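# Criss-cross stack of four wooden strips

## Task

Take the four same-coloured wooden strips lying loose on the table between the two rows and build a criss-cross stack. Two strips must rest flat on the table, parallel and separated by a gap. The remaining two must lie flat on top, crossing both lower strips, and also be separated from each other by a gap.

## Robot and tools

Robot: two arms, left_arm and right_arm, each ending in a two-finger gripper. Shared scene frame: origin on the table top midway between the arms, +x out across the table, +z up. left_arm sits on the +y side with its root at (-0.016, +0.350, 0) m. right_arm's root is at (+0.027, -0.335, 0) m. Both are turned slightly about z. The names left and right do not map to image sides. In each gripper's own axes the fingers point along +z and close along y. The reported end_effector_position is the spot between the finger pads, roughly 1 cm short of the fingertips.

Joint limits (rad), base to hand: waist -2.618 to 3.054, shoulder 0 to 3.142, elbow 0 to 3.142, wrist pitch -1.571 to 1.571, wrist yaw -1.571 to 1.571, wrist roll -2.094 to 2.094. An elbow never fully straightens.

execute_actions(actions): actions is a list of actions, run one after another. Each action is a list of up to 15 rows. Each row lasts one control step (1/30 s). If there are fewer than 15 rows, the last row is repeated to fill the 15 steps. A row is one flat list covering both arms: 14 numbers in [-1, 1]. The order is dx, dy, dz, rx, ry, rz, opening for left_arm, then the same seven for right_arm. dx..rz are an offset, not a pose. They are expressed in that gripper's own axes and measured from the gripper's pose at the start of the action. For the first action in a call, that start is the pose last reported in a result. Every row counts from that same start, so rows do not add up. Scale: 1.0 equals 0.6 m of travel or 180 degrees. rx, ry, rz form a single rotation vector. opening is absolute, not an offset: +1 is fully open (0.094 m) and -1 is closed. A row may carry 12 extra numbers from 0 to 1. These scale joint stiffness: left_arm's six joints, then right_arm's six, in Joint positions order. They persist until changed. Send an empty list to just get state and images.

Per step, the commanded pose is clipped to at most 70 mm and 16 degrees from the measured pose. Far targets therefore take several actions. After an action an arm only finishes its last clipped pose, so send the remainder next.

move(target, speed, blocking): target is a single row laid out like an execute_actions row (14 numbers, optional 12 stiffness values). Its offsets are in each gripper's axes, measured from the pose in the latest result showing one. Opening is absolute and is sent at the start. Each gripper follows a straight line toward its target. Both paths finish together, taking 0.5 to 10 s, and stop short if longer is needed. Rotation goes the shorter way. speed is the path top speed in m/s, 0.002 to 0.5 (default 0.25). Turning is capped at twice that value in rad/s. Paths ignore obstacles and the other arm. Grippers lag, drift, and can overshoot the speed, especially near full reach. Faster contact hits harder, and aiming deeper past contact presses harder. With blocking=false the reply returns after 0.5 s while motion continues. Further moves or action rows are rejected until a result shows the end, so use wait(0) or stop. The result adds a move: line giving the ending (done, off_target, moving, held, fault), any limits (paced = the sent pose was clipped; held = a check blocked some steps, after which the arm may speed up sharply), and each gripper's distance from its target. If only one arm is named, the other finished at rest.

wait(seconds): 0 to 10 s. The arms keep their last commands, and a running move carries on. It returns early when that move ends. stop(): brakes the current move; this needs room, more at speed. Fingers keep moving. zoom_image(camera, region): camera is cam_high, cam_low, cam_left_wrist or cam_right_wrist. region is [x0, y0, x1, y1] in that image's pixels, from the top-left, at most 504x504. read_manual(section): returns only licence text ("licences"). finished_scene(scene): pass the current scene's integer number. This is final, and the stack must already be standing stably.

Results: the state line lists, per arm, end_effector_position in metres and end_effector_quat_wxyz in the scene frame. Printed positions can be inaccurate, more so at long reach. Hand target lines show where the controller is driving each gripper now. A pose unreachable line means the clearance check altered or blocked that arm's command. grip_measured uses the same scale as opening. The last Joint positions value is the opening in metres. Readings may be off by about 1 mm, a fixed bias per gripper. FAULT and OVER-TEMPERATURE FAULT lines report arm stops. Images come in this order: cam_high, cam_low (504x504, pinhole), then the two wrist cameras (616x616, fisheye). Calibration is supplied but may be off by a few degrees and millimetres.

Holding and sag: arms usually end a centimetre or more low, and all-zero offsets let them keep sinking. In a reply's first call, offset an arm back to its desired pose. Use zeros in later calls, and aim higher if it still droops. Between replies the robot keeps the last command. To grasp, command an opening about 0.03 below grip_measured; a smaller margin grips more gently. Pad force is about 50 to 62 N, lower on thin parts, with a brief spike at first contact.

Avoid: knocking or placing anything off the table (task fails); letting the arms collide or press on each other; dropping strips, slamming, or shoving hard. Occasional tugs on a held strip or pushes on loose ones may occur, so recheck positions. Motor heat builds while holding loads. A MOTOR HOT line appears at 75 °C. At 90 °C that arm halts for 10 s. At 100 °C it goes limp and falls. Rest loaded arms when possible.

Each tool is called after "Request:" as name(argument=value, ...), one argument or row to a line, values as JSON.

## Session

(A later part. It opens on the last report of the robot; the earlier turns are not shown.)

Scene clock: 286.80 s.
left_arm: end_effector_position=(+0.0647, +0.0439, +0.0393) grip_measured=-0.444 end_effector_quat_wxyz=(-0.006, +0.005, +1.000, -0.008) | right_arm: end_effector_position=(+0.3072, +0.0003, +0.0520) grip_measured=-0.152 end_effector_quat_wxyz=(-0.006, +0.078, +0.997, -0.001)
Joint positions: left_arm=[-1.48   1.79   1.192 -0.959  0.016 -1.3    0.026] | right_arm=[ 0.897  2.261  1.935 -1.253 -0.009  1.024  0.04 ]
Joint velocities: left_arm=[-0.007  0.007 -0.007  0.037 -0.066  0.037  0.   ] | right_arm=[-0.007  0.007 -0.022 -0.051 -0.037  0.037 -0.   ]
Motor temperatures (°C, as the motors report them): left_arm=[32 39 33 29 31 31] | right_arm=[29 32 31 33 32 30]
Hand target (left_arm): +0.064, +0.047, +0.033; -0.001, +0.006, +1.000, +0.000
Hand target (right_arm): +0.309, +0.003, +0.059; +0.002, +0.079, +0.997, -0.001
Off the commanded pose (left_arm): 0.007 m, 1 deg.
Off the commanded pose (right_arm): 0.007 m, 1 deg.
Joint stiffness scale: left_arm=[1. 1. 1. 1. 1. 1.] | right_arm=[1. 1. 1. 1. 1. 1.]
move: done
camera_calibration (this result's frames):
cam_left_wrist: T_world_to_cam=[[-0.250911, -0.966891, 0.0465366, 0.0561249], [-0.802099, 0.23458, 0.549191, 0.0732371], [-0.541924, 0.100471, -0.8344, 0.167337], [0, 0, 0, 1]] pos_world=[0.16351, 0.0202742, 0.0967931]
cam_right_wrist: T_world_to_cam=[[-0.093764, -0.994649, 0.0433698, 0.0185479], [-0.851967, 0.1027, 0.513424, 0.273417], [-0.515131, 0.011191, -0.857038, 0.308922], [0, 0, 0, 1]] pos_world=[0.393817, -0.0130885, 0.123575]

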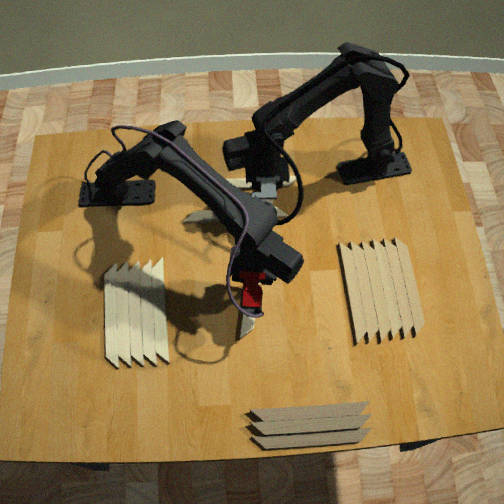

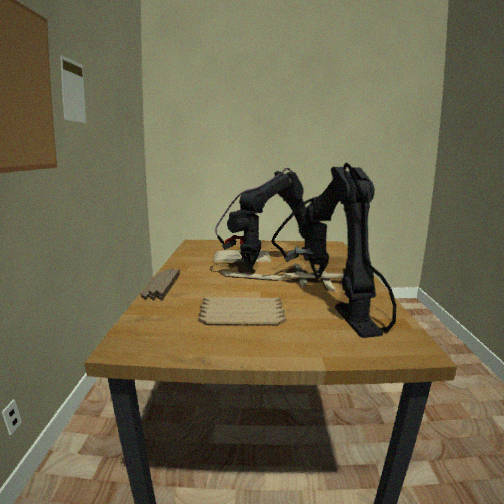

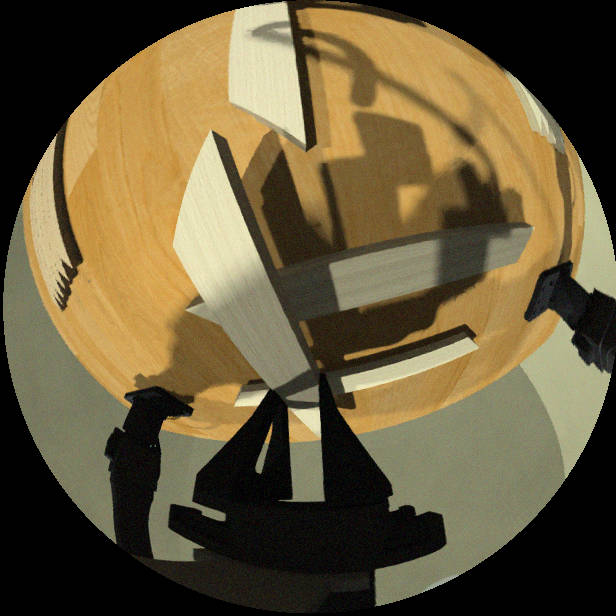

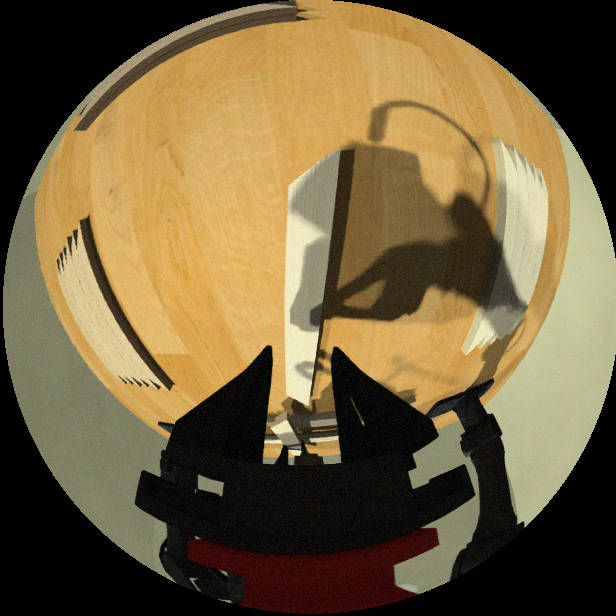

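Request:
execute_actions(
  actions=[
    [[0,0,0.007,0,0,0,-0.485,0,0,0.004,0,0,0,-0.15],[0,0,0.014,0,0,0,-0.485,0,0,0.009,0,0,0,-0.15],[0,0,0.018,0,0,0,-0.485,0,0,0.014,0,0,0,-0.15],[0,0,0.018,0,0,0,-0.485,0,0,0.019,0,0,0,-0.15],[0,0,0.015,0,0,0,-0.485,0,0,0.024,0,0,0,-0.15],[0,0,0.012,0,0,0,-0.485,0,0,0.029,0,0,0,-0.15],[0,0,0.012,0,0,0,-0.485,0,0,0.034,0,0,0,-0.15],[0,0,0.012,0,0,0,-0.485,0,0,0.039,0,0,0,-0.15],[0,0,0.012,0,0,0,-0.485,0,0,0.044,0,0,0,-0.15],[0,0,0.012,0,0,0,-0.485,0,0,0.049,0,0,0,-0.15],[0,0,0.012,0,0,0,-0.485,0,0,0.054,0,0,0,-0.15],[0,0,0.012,0,0,0,-0.485,0,0,0.058,0,0,0,-0.15],[0,0,0.012,0,0,0,-0.485,0,0,0.061,0,0,0,-0.15],[0,0,0.012,0,0,0,-0.485,0,0,0.063,0,0,0,-0.15],[0,0,0.012,0,0,0,-0.485,0,0,0.064,0,0,0,-0.15]],
  ],
)

Request:
wait(
  seconds=0.3,
)

Scene clock: 294.70 s.
left_arm: end_effector_position=(+0.0653, +0.0414, +0.0376) grip_measured=-0.444 end_effector_quat_wxyz=(-0.004, +0.005, +1.000, -0.015) | right_arm: end_effector_position=(+0.3028, -0.0046, +0.0183) grip_measured=-0.152 end_effector_quat_wxyz=(-0.015, +0.078, +0.997, -0.012)
Joint positions: left_arm=[-1.48   1.79   1.184 -0.938  0.016 -1.3    0.026] | right_arm=[ 0.897  2.286  1.841 -1.164 -0.01   1.025  0.04 ]
Joint velocities: left_arm=[ 0.002 -0.022  0.002  0.007 -0.037  0.007  0.   ] | right_arm=[ 0.017  0.1   -0.115  0.212  0.051 -0.037 -0.001]
Motor temperatures (°C, as the motors report them): left_arm=[32 37 33 29 31 31] | right_arm=[29 32 31 33 32 30]
Hand target (left_arm): +0.064, +0.044, +0.032; -0.006, +0.005, +1.000, -0.008
Hand target (right_arm): +0.307, +0.000, +0.014; -0.006, +0.078, +0.997, -0.001
Off the commanded pose (left_arm): 0.006 m, 1 deg.
Off the commanded pose (right_arm): 0.008 m, 2 deg.
Joint stiffness scale: left_arm=[1. 1. 1. 1. 1. 1.] | right_arm=[1. 1. 1. 1. 1. 1.]
camera_calibration (this result's frames):
cam_left_wrist: T_world_to_cam=[[-0.251092, -0.966216, 0.0581358, 0.0534623], [-0.803985, 0.241625, 0.543346, 0.0753866], [-0.539037, 0.0896895, -0.837493, 0.166887], [0, 0, 0, 1]] pos_world=[0.163992, 0.0184728, 0.095698]
cam_right_wrist: T_world_to_cam=[[-0.093439, -0.99336, 0.0671166, 0.0141377], [-0.841425, 0.114824, 0.528034, 0.284033], [-0.532234, -0.00713458, -0.846567, 0.282693], [0, 0, 0, 1]] pos_world=[0.390772, -0.0165531, 0.0883907]

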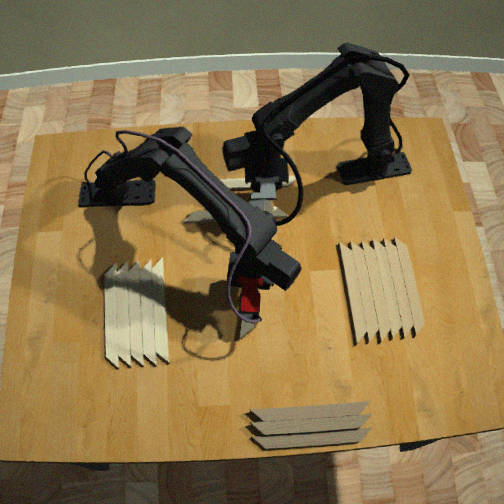

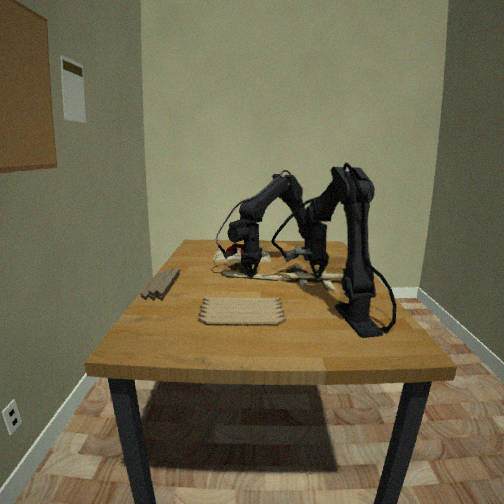

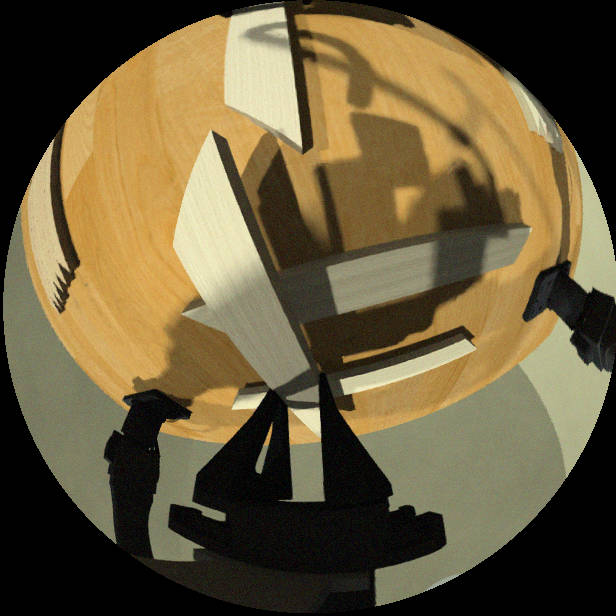

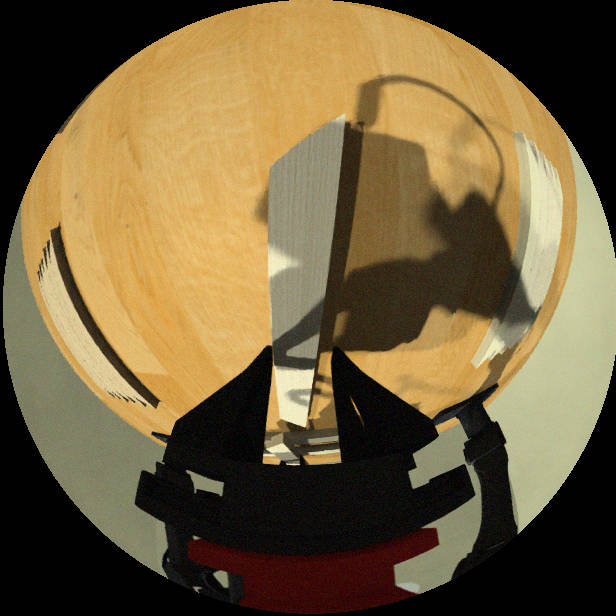

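Scene clock: 295.00 s.
left_arm: end_effector_position=(+0.0653, +0.0414, +0.0376) grip_measured=-0.444 end_effector_quat_wxyz=(-0.004, +0.005, +1.000, -0.015) | right_arm: end_effector_position=(+0.3051, -0.0019, +0.0142) grip_measured=-0.152 end_effector_quat_wxyz=(-0.012, +0.078, +0.997, -0.007)
Joint positions: left_arm=[-1.48   1.79   1.184 -0.938  0.016 -1.3    0.026] | right_arm=[ 0.897  2.292  1.835 -1.139 -0.01   1.025  0.04 ]
Joint velocities: left_arm=[ 0.012 -0.002 -0.017  0.007  0.081 -0.007  0.001] | right_arm=[-0.002 -0.002  0.017  0.037 -0.037 -0.037 -0.   ]
Motor temperatures (°C, as the motors report them): left_arm=[32 37 33 29 31 31] | right_arm=[29 32 31 33 32 30]
Hand target (left_arm): +0.064, +0.044, +0.032; -0.006, +0.005, +1.000, -0.008
Hand target (right_arm): +0.307, +0.000, +0.014; -0.006, +0.078, +0.997, -0.001
Off the commanded pose (left_arm): 0.006 m, 1 deg.
Off the commanded pose (right_arm): 0.003 m, 1 deg.
Joint stiffness scale: left_arm=[1. 1. 1. 1. 1. 1.] | right_arm=[1. 1. 1. 1. 1. 1.]
wait: 0.30 s; no rest
camera_calibration (this result's frames):
cam_left_wrist: T_world_to_cam=[[-0.251092, -0.966216, 0.0581358, 0.0534623], [-0.803985, 0.241625, 0.543346, 0.0753866], [-0.539037, 0.0896895, -0.837493, 0.166887], [0, 0, 0, 1]] pos_world=[0.163992, 0.0184728, 0.095698]
cam_right_wrist: T_world_to_cam=[[-0.0939287, -0.993939, 0.0571164, 0.0176566], [-0.845565, 0.109929, 0.522432, 0.28921], [-0.525544, 0.000775711, -0.850766, 0.278453], [0, 0, 0, 1]] pos_world=[0.392544, -0.0144588, 0.0847972]

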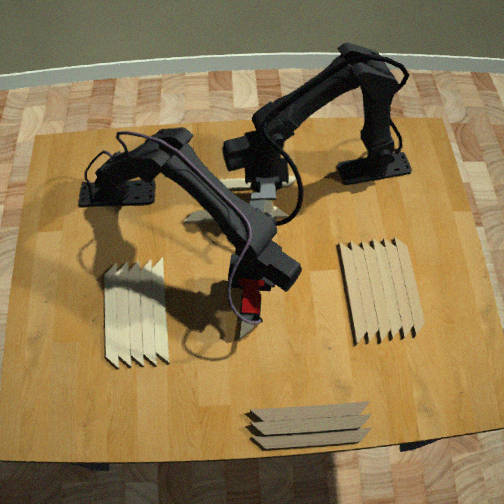

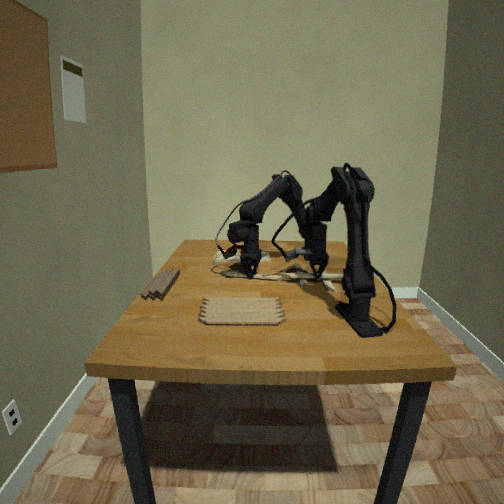

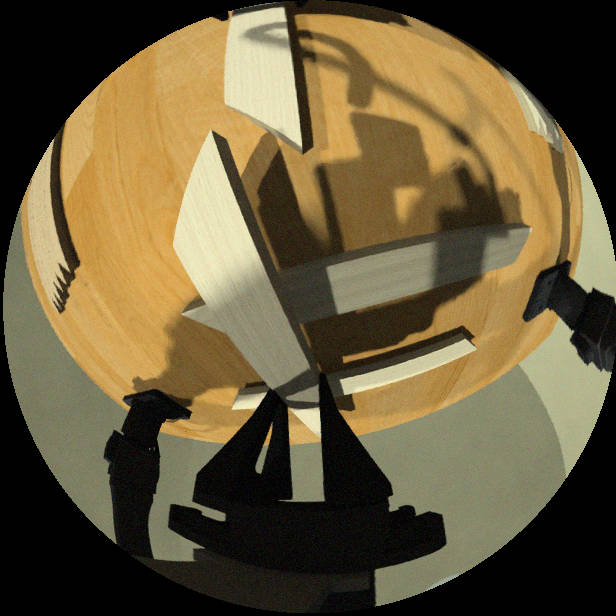

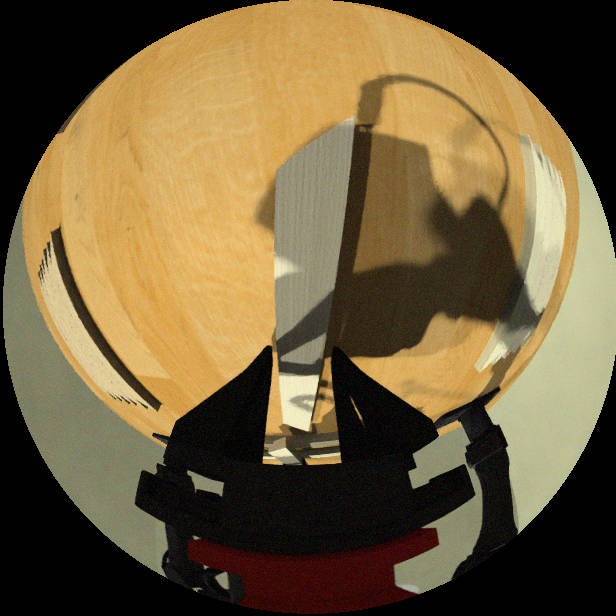

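Request:
execute_actions(
  actions=[
    [[0,0.002,0.010,-0.003,0,0,-0.485,0,0,0.002,0,0,0,-0.2],[0,0.004,0.020,-0.006,0,0,-0.485,0,0,0.002,0,0,0,-0.25],[0,0.004,0.026,-0.008,0,0,-0.485,0,0,0.002,0,0,0,-0.29],[0,0.004,0.026,-0.008,0,0,-0.485,0,0,0.002,0,0,0,-0.33],[0,0.004,0.020,-0.008,0,0,-0.485,0,0,0.002,0,0,0,-0.36],[0,0.004,0.012,-0.008,0,0,-0.485,0,0,0.002,0,0,0,-0.39],[0,0.004,0.011,-0.008,0,0,-0.485,0,0,0.002,0,0,0,-0.415],[0,0.004,0.011,-0.008,0,0,-0.485,0,0,0.002,0,0,0,-0.435],[0,0.004,0.011,-0.008,0,0,-0.485,0,0,0.002,0,0,0,-0.45],[0,0.004,0.011,-0.008,0,0,-0.485,0,0,0.002,0,0,0,-0.465],[0,0.004,0.011,-0.008,0,0,-0.485,0,0,0.002,0,0,0,-0.48]],
  ],
)

Scene clock: 297.77 s.
left_arm: end_effector_position=(+0.0655, +0.0407, +0.0324) grip_measured=-0.444 end_effector_quat_wxyz=(-0.005, +0.005, +1.000, -0.011) | right_arm: end_effector_position=(+0.3056, -0.0010, +0.0141) grip_measured=-0.461 end_effector_quat_wxyz=(-0.011, +0.078, +0.997, -0.006)
Joint positions: left_arm=[-1.48   1.808  1.184 -0.929  0.016 -1.3    0.026] | right_arm=[ 0.897  2.292  1.835 -1.136 -0.011  1.025  0.025]
Joint velocities: left_arm=[ 0.002 -0.007 -0.007 -0.022 -0.037 -0.007 -0.   ] | right_arm=[ 0.017  0.007  0.007  0.051 -0.022  0.022 -0.001]
Motor temperatures (°C, as the motors report them): left_arm=[32 37 33 29 31 31] | right_arm=[29 33 31 33 32 30]
Hand target (left_arm): +0.065, +0.044, +0.031; -0.004, +0.005, +1.000, -0.002
Hand target (right_arm): +0.305, -0.002, +0.013; -0.012, +0.078, +0.997, -0.007
Off the commanded pose (left_arm): 0.003 m, 1 deg.
Off the commanded pose (right_arm): 0.002 m, 0 deg.
Joint stiffness scale: left_arm=[1. 1. 1. 1. 1. 1.] | right_arm=[1. 1. 1. 1. 1. 1.]
camera_calibration (this result's frames):
cam_left_wrist: T_world_to_cam=[[-0.250969, -0.966676, 0.0505145, 0.0534062], [-0.802748, 0.237004, 0.547198, 0.0785152], [-0.540935, 0.096779, -0.835478, 0.162452], [0, 0, 0, 1]] pos_world=[0.164307, 0.0172961, 0.0900638]
cam_right_wrist: T_world_to_cam=[[-0.0940436, -0.994138, 0.0533372, 0.0186396], [-0.846392, 0.108046, 0.521485, 0.289777], [-0.524191, 0.00389812, -0.851592, 0.278275], [0, 0, 0, 1]] pos_world=[0.392887, -0.0138636, 0.0848685]

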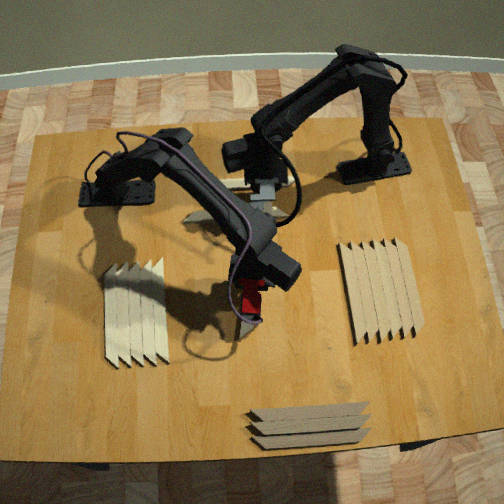

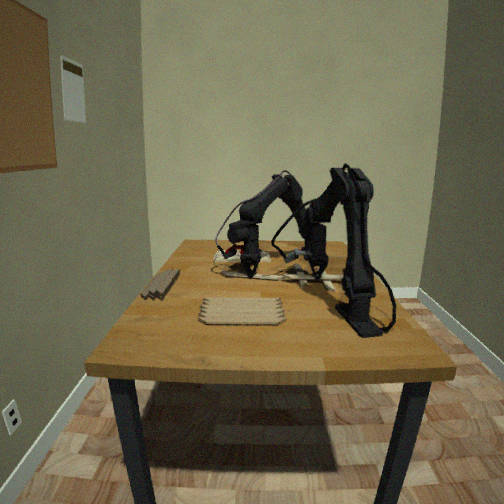

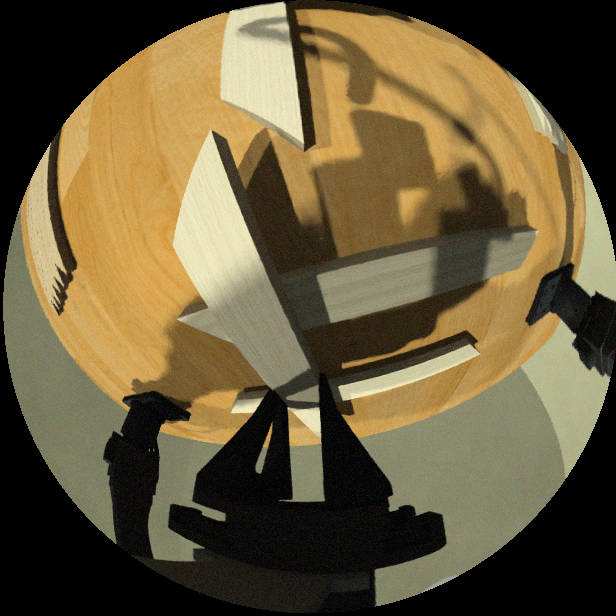

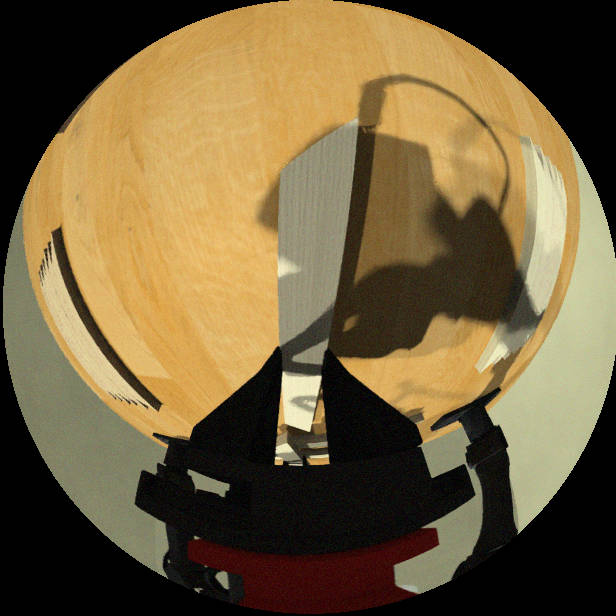

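Request:
execute_actions(
  actions=[
    [[0,0,0,0,0,0,-0.46,0,0,0,0,0,0,-0.49],[0,0,0,0,0,0,-0.44,0,0,0,0,0,0,-0.495],[0,0,0,0,0,0,-0.42,0,0,0,0,0,0,-0.495],[0,0,0,0,0,0,-0.39,0,0,-0.003,0,0,0,-0.495],[0,0,0,0,0,0,-0.35,-0.001,-0.001,-0.008,0,0,0,-0.495],[0,0,0,0,0,0,-0.3,-0.002,-0.002,-0.014,0,0,0,-0.495],[0,0,0,0,0,0,-0.25,-0.003,-0.003,-0.020,0,0,0,-0.495],[0,0,0,0,0,0,-0.2,-0.004,-0.004,-0.026,0,0,0,-0.495],[0,0,0,0,0,0,-0.15,-0.005,-0.005,-0.032,0,0,0,-0.495],[0,0,-0.004,0,0,0,-0.15,-0.006,-0.006,-0.038,0,0,0,-0.495],[0,0,-0.010,0,0,0,-0.15,-0.007,-0.007,-0.044,0,0,0,-0.495],[0,0,-0.016,0,0,0,-0.15,-0.008,-0.008,-0.050,0,0,0,-0.495],[0,0,-0.022,0,0,0,-0.15,-0.009,-0.009,-0.056,0,0,0,-0.495],[0,0,-0.028,0,0,0,-0.15,-0.010,-0.010,-0.062,0,0,0,-0.495],[0,0,-0.034,0,0,0,-0.15,-0.010,-0.010,-0.068,0,0,0,-0.495]],
  ],
)

Request:
move(
  target=[0,0.01,-0.085,0,0,0,-0.15, -0.005,-0.02,-0.06,0,0,0,-0.495],
  speed=0.12,
)

Scene clock: 300.93 s.
left_arm: end_effector_position=(+0.0642, +0.0455, +0.0336) grip_measured=-0.153 end_effector_quat_wxyz=(-0.008, +0.005, +1.000, +0.000) | right_arm: end_effector_position=(+0.3040, -0.0051, +0.0254) grip_measured=-0.461 end_effector_quat_wxyz=(-0.019, +0.076, +0.997, -0.015)
Joint positions: left_arm=[-1.48   1.808  1.189 -0.957  0.016 -1.3    0.04 ] | right_arm=[ 0.893  2.292  1.879 -1.205 -0.013  1.017  0.025]
Joint velocities: left_arm=[-0.002 -0.002  0.129 -0.33  -0.095  0.007  0.   ] | right_arm=[-0.061 -0.032  0.271 -0.286 -0.037 -0.037  0.001]
Motor temperatures (°C, as the motors report them): left_arm=[32 37 33 29 31 31] | right_arm=[29 33 31 33 32 30]
Hand target (left_arm): +0.066, +0.041, +0.052; -0.005, +0.005, +1.000, -0.011
Hand target (right_arm): +0.310, -0.008, +0.054; -0.010, +0.078, +0.997, -0.004
Off the commanded pose (left_arm): 0.020 m, 1 deg.
Off the commanded pose (right_arm): 0.031 m, 1 deg.
Joint stiffness scale: left_arm=[1. 1. 1. 1. 1. 1.] | right_arm=[1. 1. 1. 1. 1. 1.]
camera_calibration (this result's frames):
cam_left_wrist: T_world_to_cam=[[-0.250734, -0.96755, 0.0312798, 0.0583594], [-0.799589, 0.225206, 0.556723, 0.07568], [-0.545702, 0.114579, -0.830109, 0.161618], [0, 0, 0, 1]] pos_world=[0.163341, 0.020904, 0.0902027]
cam_right_wrist: T_world_to_cam=[[-0.0892028, -0.993333, 0.0730223, 0.0118415], [-0.837677, 0.114483, 0.534033, 0.280081], [-0.538833, -0.0135318, -0.842304, 0.291157], [0, 0, 0, 1]] pos_world=[0.392559, -0.016362, 0.0948051]

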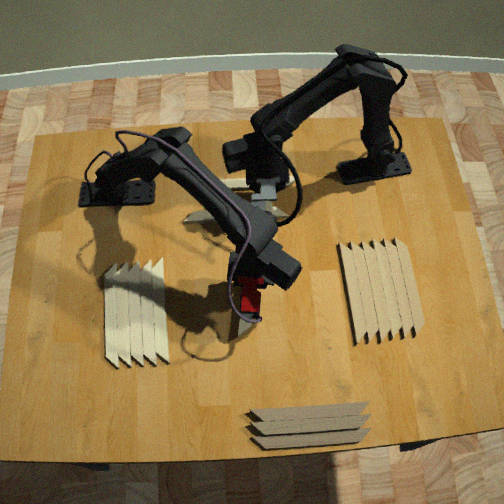

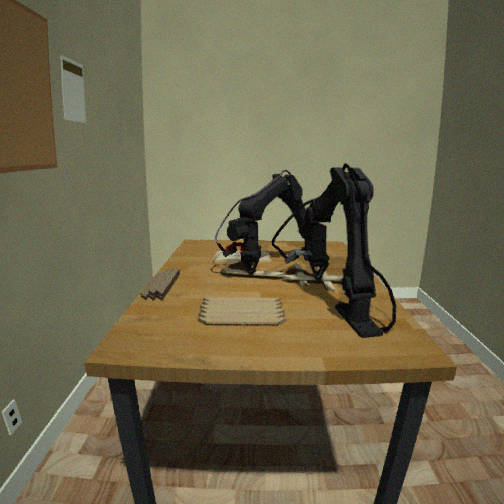

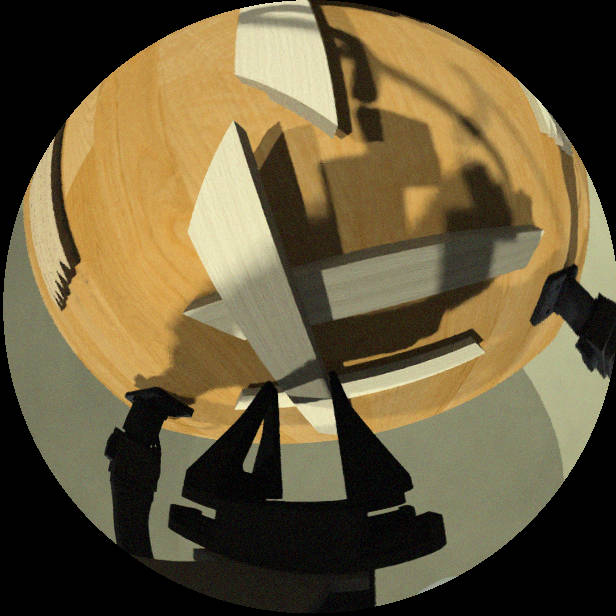

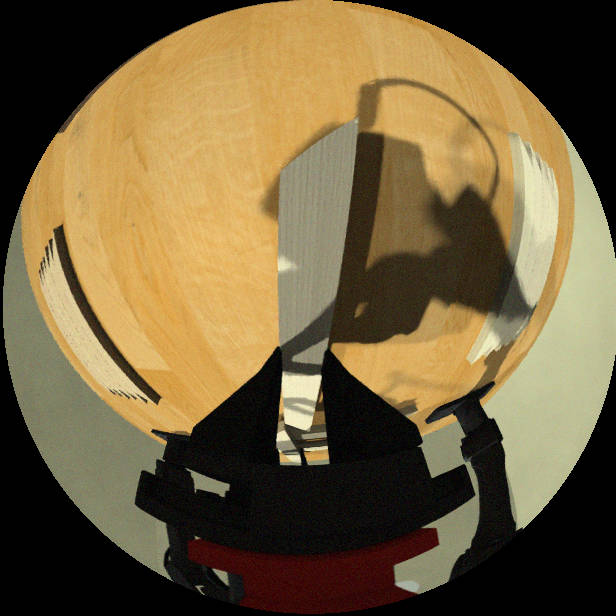

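Scene clock: 301.97 s.
left_arm: end_effector_position=(+0.0617, +0.0549, +0.0744) grip_measured=-0.153 end_effector_quat_wxyz=(-0.012, +0.007, +1.000, +0.013) | right_arm: end_effector_position=(+0.2999, -0.0175, +0.0449) grip_measured=-0.461 end_effector_quat_wxyz=(-0.029, +0.075, +0.996, -0.028)
Joint positions: left_arm=[-1.48   1.751  1.288 -1.139  0.016 -1.295  0.04 ] | right_arm=[ 0.881  2.262  1.904 -1.293 -0.014  1.003  0.025]
Joint velocities: left_arm=[-0.007  0.002  0.007 -0.007 -0.007 -0.051 -0.001] | right_arm=[ 0.007 -0.002 -0.002 -0.066  0.007 -0.037 -0.   ]
Motor temperatures (°C, as the motors report them): left_arm=[32 37 33 29 31 31] | right_arm=[29 33 31 33 32 30]
Hand target (left_arm): +0.066, +0.052, +0.085; -0.008, +0.005, +1.000, +0.000
Hand target (right_arm): +0.306, -0.017, +0.061; -0.019, +0.076, +0.997, -0.015
Off the commanded pose (left_arm): 0.011 m, 2 deg.
Off the commanded pose (right_arm): 0.018 m, 2 deg.
Joint stiffness scale: left_arm=[1. 1. 1. 1. 1. 1.] | right_arm=[1. 1. 1. 1. 1. 1.]
move: off_target (left_arm, right_arm)
camera_calibration (this result's frames):
cam_left_wrist: T_world_to_cam=[[-0.255025, -0.966897, 0.00850953, 0.067429], [-0.79472, 0.214609, 0.56777, 0.0483139], [-0.550801, 0.138033, -0.823143, 0.191559], [0, 0, 0, 1]] pos_world=[0.161103, 0.0283869, 0.129676]
cam_right_wrist: T_world_to_cam=[[-0.0847195, -0.991588, 0.0978582, -0.00466209], [-0.825715, 0.124836, 0.5501, 0.263536], [-0.557689, -0.0341987, -0.829345, 0.309909], [0, 0, 0, 1]] pos_world=[0.390044, -0.0269232, 0.112506]

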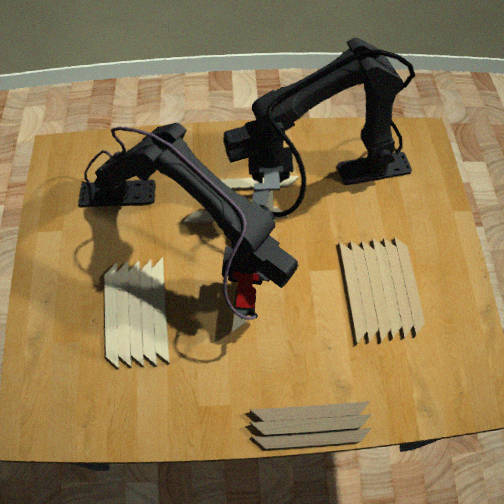

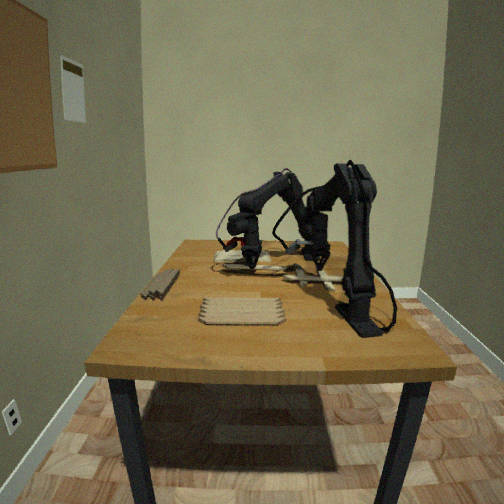

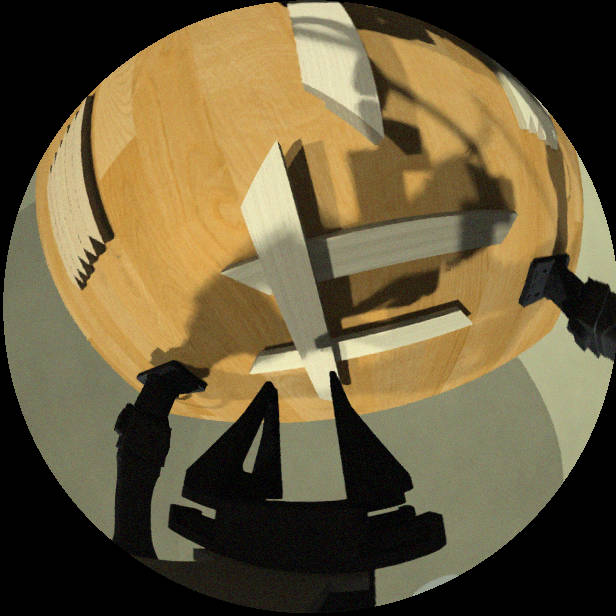

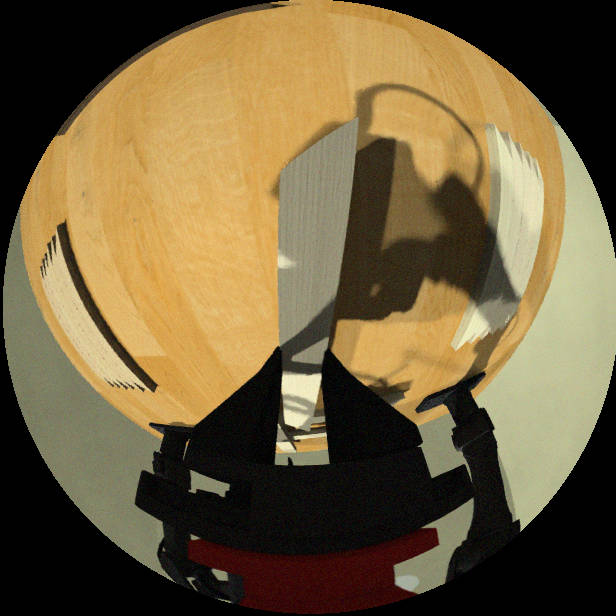

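Request:
move(
  target=[-0.09,0.262,-0.11,0,0,0,-0.15, 0.3875,-0.108,0.008,-0.0178,-0.0185,-0.0477,-0.495],
  speed=0.25,
)

Scene clock: 310.00 s.
left_arm: end_effector_position=(+0.1223, +0.2058, +0.1401) grip_measured=-0.153 end_effector_quat_wxyz=(-0.016, +0.008, +1.000, +0.018) | right_arm: end_effector_position=(+0.0580, -0.0452, +0.0511) grip_measured=-0.461 end_effector_quat_wxyz=(-0.004, -0.006, +1.000, -0.013)
Joint positions: left_arm=[-0.987  1.342  1.151 -1.429 -0.003 -0.801  0.04 ] | right_arm=[ 1.486  1.721  1.157 -1.034 -0.005  1.447  0.025]
Joint velocities: left_arm=[-0.002  0.002  0.022  0.007  0.051  0.066 -0.001] | right_arm=[-0.012 -0.002  0.002 -0.081 -0.037  0.022  0.002]
Motor temperatures (°C, as the motors report them): left_arm=[32 37 33 29 31 31] | right_arm=[29 34 31 33 32 30]
Hand target (left_arm): +0.122, +0.210, +0.143; -0.009, +0.007, +1.000, +0.017
Hand target (right_arm): +0.062, -0.045, +0.053; +0.006, +0.000, +1.000, -0.004
Off the commanded pose (left_arm): 0.006 m, 1 deg.
Off the commanded pose (right_arm): 0.006 m, 2 deg.
Joint stiffness scale: left_arm=[1. 1. 1. 1. 1. 1.] | right_arm=[1. 1. 1. 1. 1. 1.]
move: done; limits=paced,held; held on 6 of 54 steps (right_arm)
pose unreachable (right arm): on one or more control steps of this call, first in action 0 (counted from 0), this arm could not follow its commanded pose, so it was not sent that pose on those steps. It may still have moved: this result reports where it is.
cause: the commanded pose would bring a part of the arm too close to another arm (this arm's wrist (the part past joint 4) and the other arm's wrist (the part past joint 4)).
camera_calibration (this result's frames):
cam_left_wrist: T_world_to_cam=[[-0.256787, -0.966468, -0.000373487, 0.229585], [-0.789668, 0.209589, 0.576625, 0.0259712], [-0.557212, 0.148365, -0.817009, 0.255956], [0, 0, 0, 1]] pos_world=[0.222085, 0.178468, 0.194229]
cam_right_wrist: T_world_to_cam=[[0.0724591, -0.99509, 0.0674204, -0.0609461], [-0.859473, -0.0280018, 0.510414, 0.0609494], [-0.50602, -0.0949301, -0.857282, 0.174895], [0, 0, 0, 1]] pos_world=[0.145301, -0.0423374, 0.122934]

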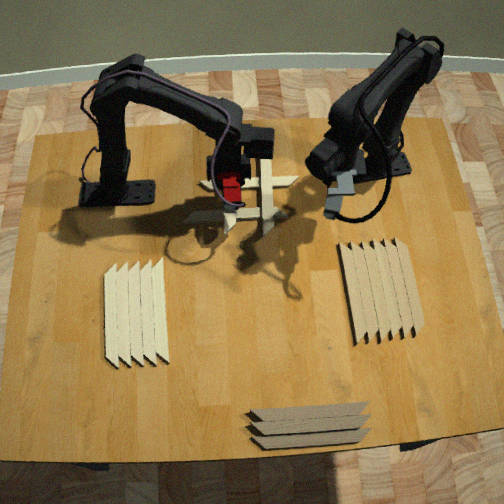

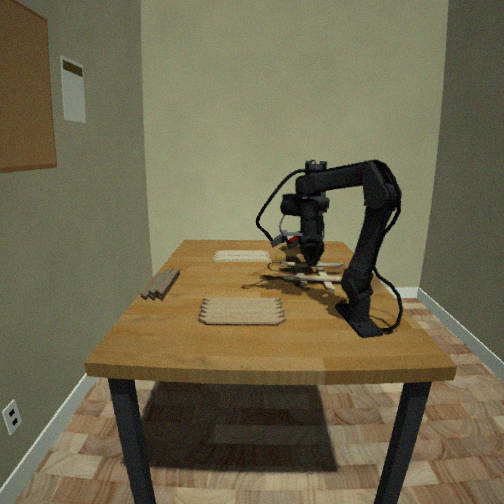

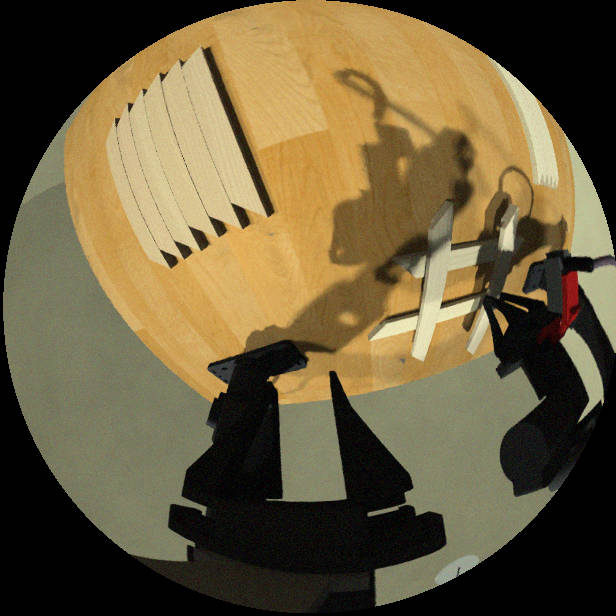

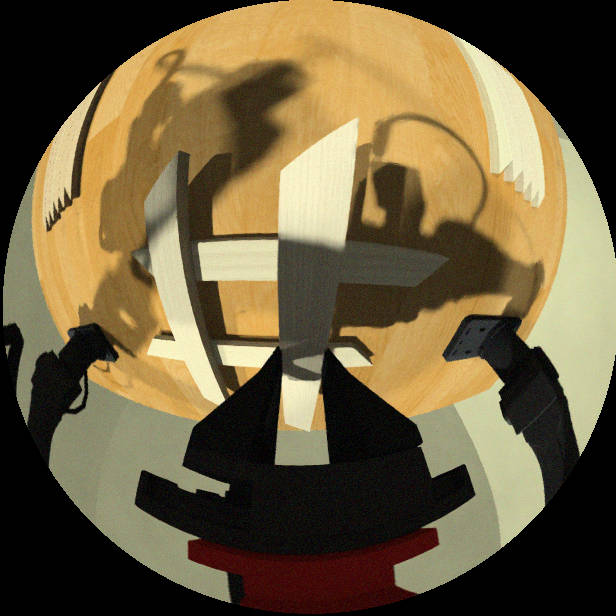

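Request:
execute_actions(
  actions=[
    [[0,0,0,0,0,0,-0.15,0,0,0.004,-0.001,0,0,-0.495],[0,0,0,0,0,0,-0.15,0,0,0.008,-0.002,0,0,-0.495],[0,0,0,0,0,0,-0.15,0,0,0.012,-0.003,0,0,-0.495],[0,0,0,0,0,0,-0.15,0,0,0.016,-0.004,0,0,-0.495],[0,0,0,0,0,0,-0.15,0,0,0.020,-0.005,0,0,-0.495],[0,0,0,0,0,0,-0.15,0,0,0.024,-0.006,0,0,-0.495],[0,0,0,0,0,0,-0.15,0,0,0.028,-0.007,0,0,-0.495],[0,0,0,0,0,0,-0.15,0,0,0.032,-0.008,0,0,-0.495],[0,0,0,0,0,0,-0.15,0,0,0.035,-0.008,0,0,-0.495],[0,0,0,0,0,0,-0.15,0,0,0.038,-0.008,0,0,-0.495],[0,0,0,0,0,0,-0.15,0,0,0.040,-0.008,0,0,-0.495],[0,0,0,0,0,0,-0.15,0,0,0.042,-0.008,0,0,-0.495],[0,0,0,0,0,0,-0.15,0,0,0.043,-0.008,0,0,-0.495]],
  ],
)

Request:
wait(
  seconds=0.3,
)

Scene clock: 313.23 s.
left_arm: end_effector_position=(+0.1222, +0.2058, +0.1401) grip_measured=-0.153 end_effector_quat_wxyz=(-0.016, +0.008, +1.000, +0.019) | right_arm: end_effector_position=(+0.0566, -0.0501, +0.0295) grip_measured=-0.461 end_effector_quat_wxyz=(-0.006, -0.004, +1.000, -0.010)
Joint positions: left_arm=[-0.987  1.342  1.151 -1.429 -0.003 -0.801  0.04 ] | right_arm=[ 1.486  1.727  1.073 -0.938 -0.009  1.449  0.025]
Joint velocities: left_arm=[-0.002  0.012  0.002  0.11  -0.066  0.037 -0.   ] | right_arm=[ 0.012  0.051  0.002  0.081 -0.022 -0.022  0.001]
Motor temperatures (°C, as the motors report them): left_arm=[32 36 33 29 31 31] | right_arm=[29 33 31 33 32 30]
Hand target (left_arm): +0.122, +0.206, +0.140; -0.016, +0.008, +1.000, +0.018
Hand target (right_arm): +0.058, -0.046, +0.025; -0.004, -0.006, +1.000, -0.001
Off the commanded pose (left_arm): 0.000 m, 0 deg.
Off the commanded pose (right_arm): 0.006 m, 1 deg.
Joint stiffness scale: left_arm=[1. 1. 1. 1. 1. 1.] | right_arm=[1. 1. 1. 1. 1. 1.]
camera_calibration (this result's frames):
cam_left_wrist: T_world_to_cam=[[-0.257155, -0.96637, -0.000559921, 0.229686], [-0.789429, 0.209736, 0.576899, 0.0258051], [-0.55738, 0.148795, -0.816816, 0.255819], [0, 0, 0, 1]] pos_world=[0.222025, 0.178485, 0.194199]
cam_right_wrist: T_world_to_cam=[[0.0699392, -0.995684, 0.0609992, -0.0639511], [-0.857585, -0.0287778, 0.513536, 0.0704014], [-0.509564, -0.0882283, -0.855897, 0.15574], [0, 0, 0, 1]] pos_world=[0.144207, -0.0479084, 0.101045]

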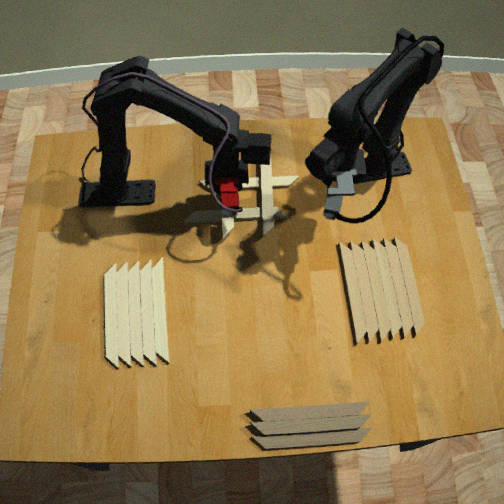

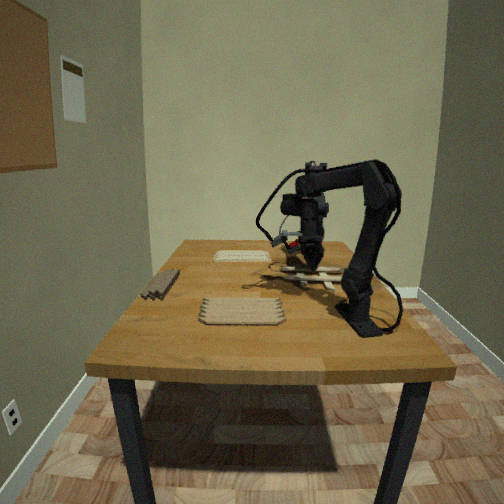

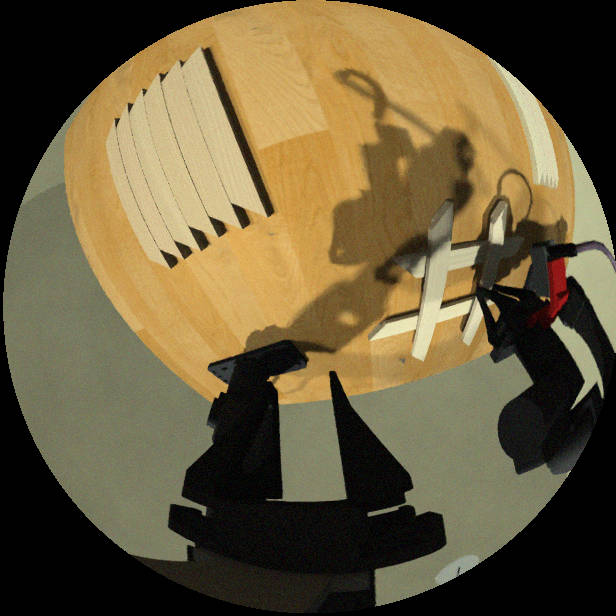

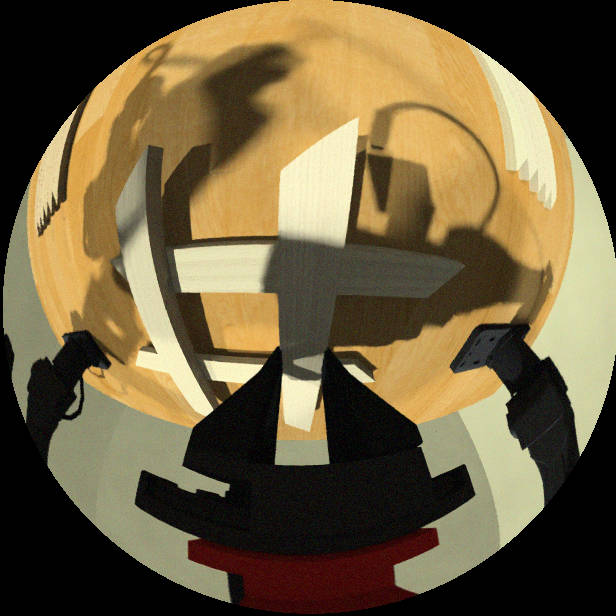

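Scene clock: 313.53 s.
left_arm: end_effector_position=(+0.1222, +0.2058, +0.1401) grip_measured=-0.153 end_effector_quat_wxyz=(-0.016, +0.008, +1.000, +0.019) | right_arm: end_effector_position=(+0.0571, -0.0456, +0.0286) grip_measured=-0.461 end_effector_quat_wxyz=(-0.005, -0.004, +1.000, -0.002)
Joint positions: left_arm=[-0.987  1.342  1.151 -1.429 -0.003 -0.801  0.04 ] | right_arm=[ 1.486  1.73   1.072 -0.918 -0.009  1.449  0.025]
Joint velocities: left_arm=[ 0.007  0.007  0.007  0.066  0.037 -0.066 -0.   ] | right_arm=[-0.007 -0.002 -0.007  0.037  0.066  0.037 -0.001]
Motor temperatures (°C, as the motors report them): left_arm=[32 36 33 29 31 31] | right_arm=[29 33 31 33 32 30]
Hand target (left_arm): +0.122, +0.206, +0.140; -0.016, +0.008, +1.000, +0.018
Hand target (right_arm): +0.058, -0.046, +0.025; -0.004, -0.006, +1.000, -0.001
Off the commanded pose (left_arm): 0.000 m, 0 deg.
Off the commanded pose (right_arm): 0.003 m, 0 deg.
Joint stiffness scale: left_arm=[1. 1. 1. 1. 1. 1.] | right_arm=[1. 1. 1. 1. 1. 1.]
wait: 0.30 s; no rest
camera_calibration (this result's frames):
cam_left_wrist: T_world_to_cam=[[-0.257155, -0.96637, -0.000559921, 0.229686], [-0.789429, 0.209736, 0.576899, 0.0258051], [-0.55738, 0.148795, -0.816816, 0.255819], [0, 0, 0, 1]] pos_world=[0.222025, 0.178485, 0.194199]
cam_right_wrist: T_world_to_cam=[[0.0698393, -0.996564, 0.0445179, -0.0590857], [-0.858556, -0.0373245, 0.51136, 0.0711272], [-0.507942, -0.0739341, -0.858213, 0.156281], [0, 0, 0, 1]] pos_world=[0.144575, -0.0446735, 0.100381]

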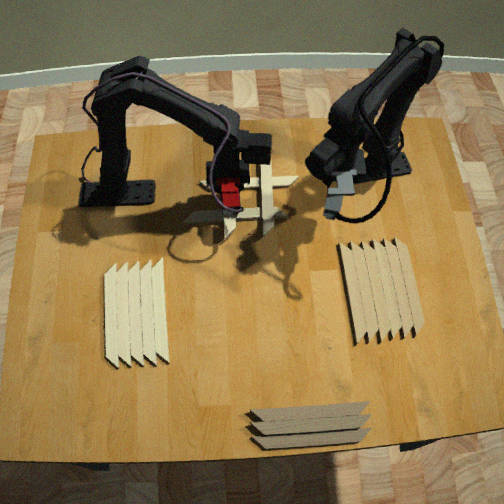

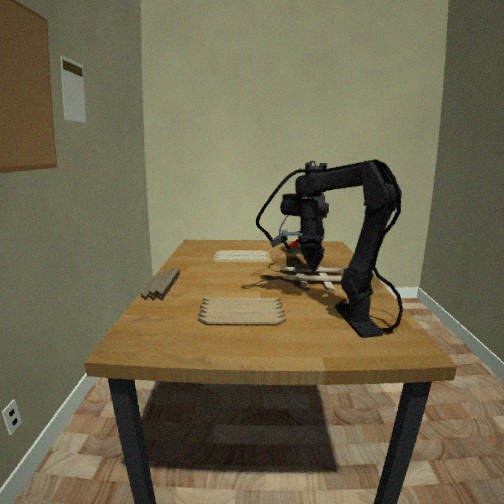

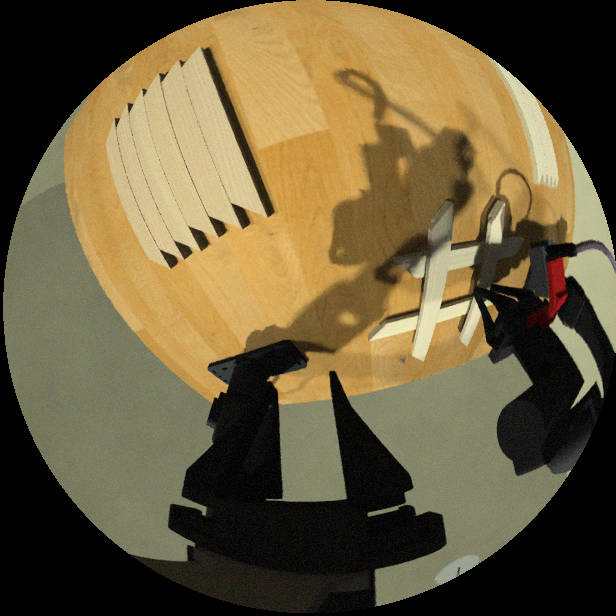

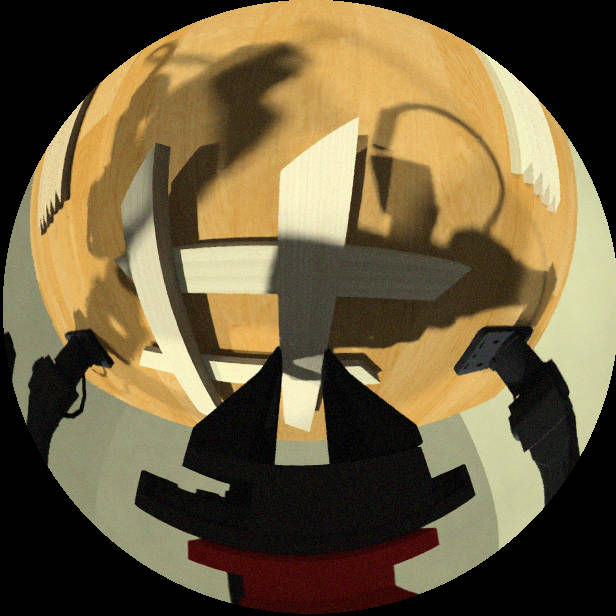

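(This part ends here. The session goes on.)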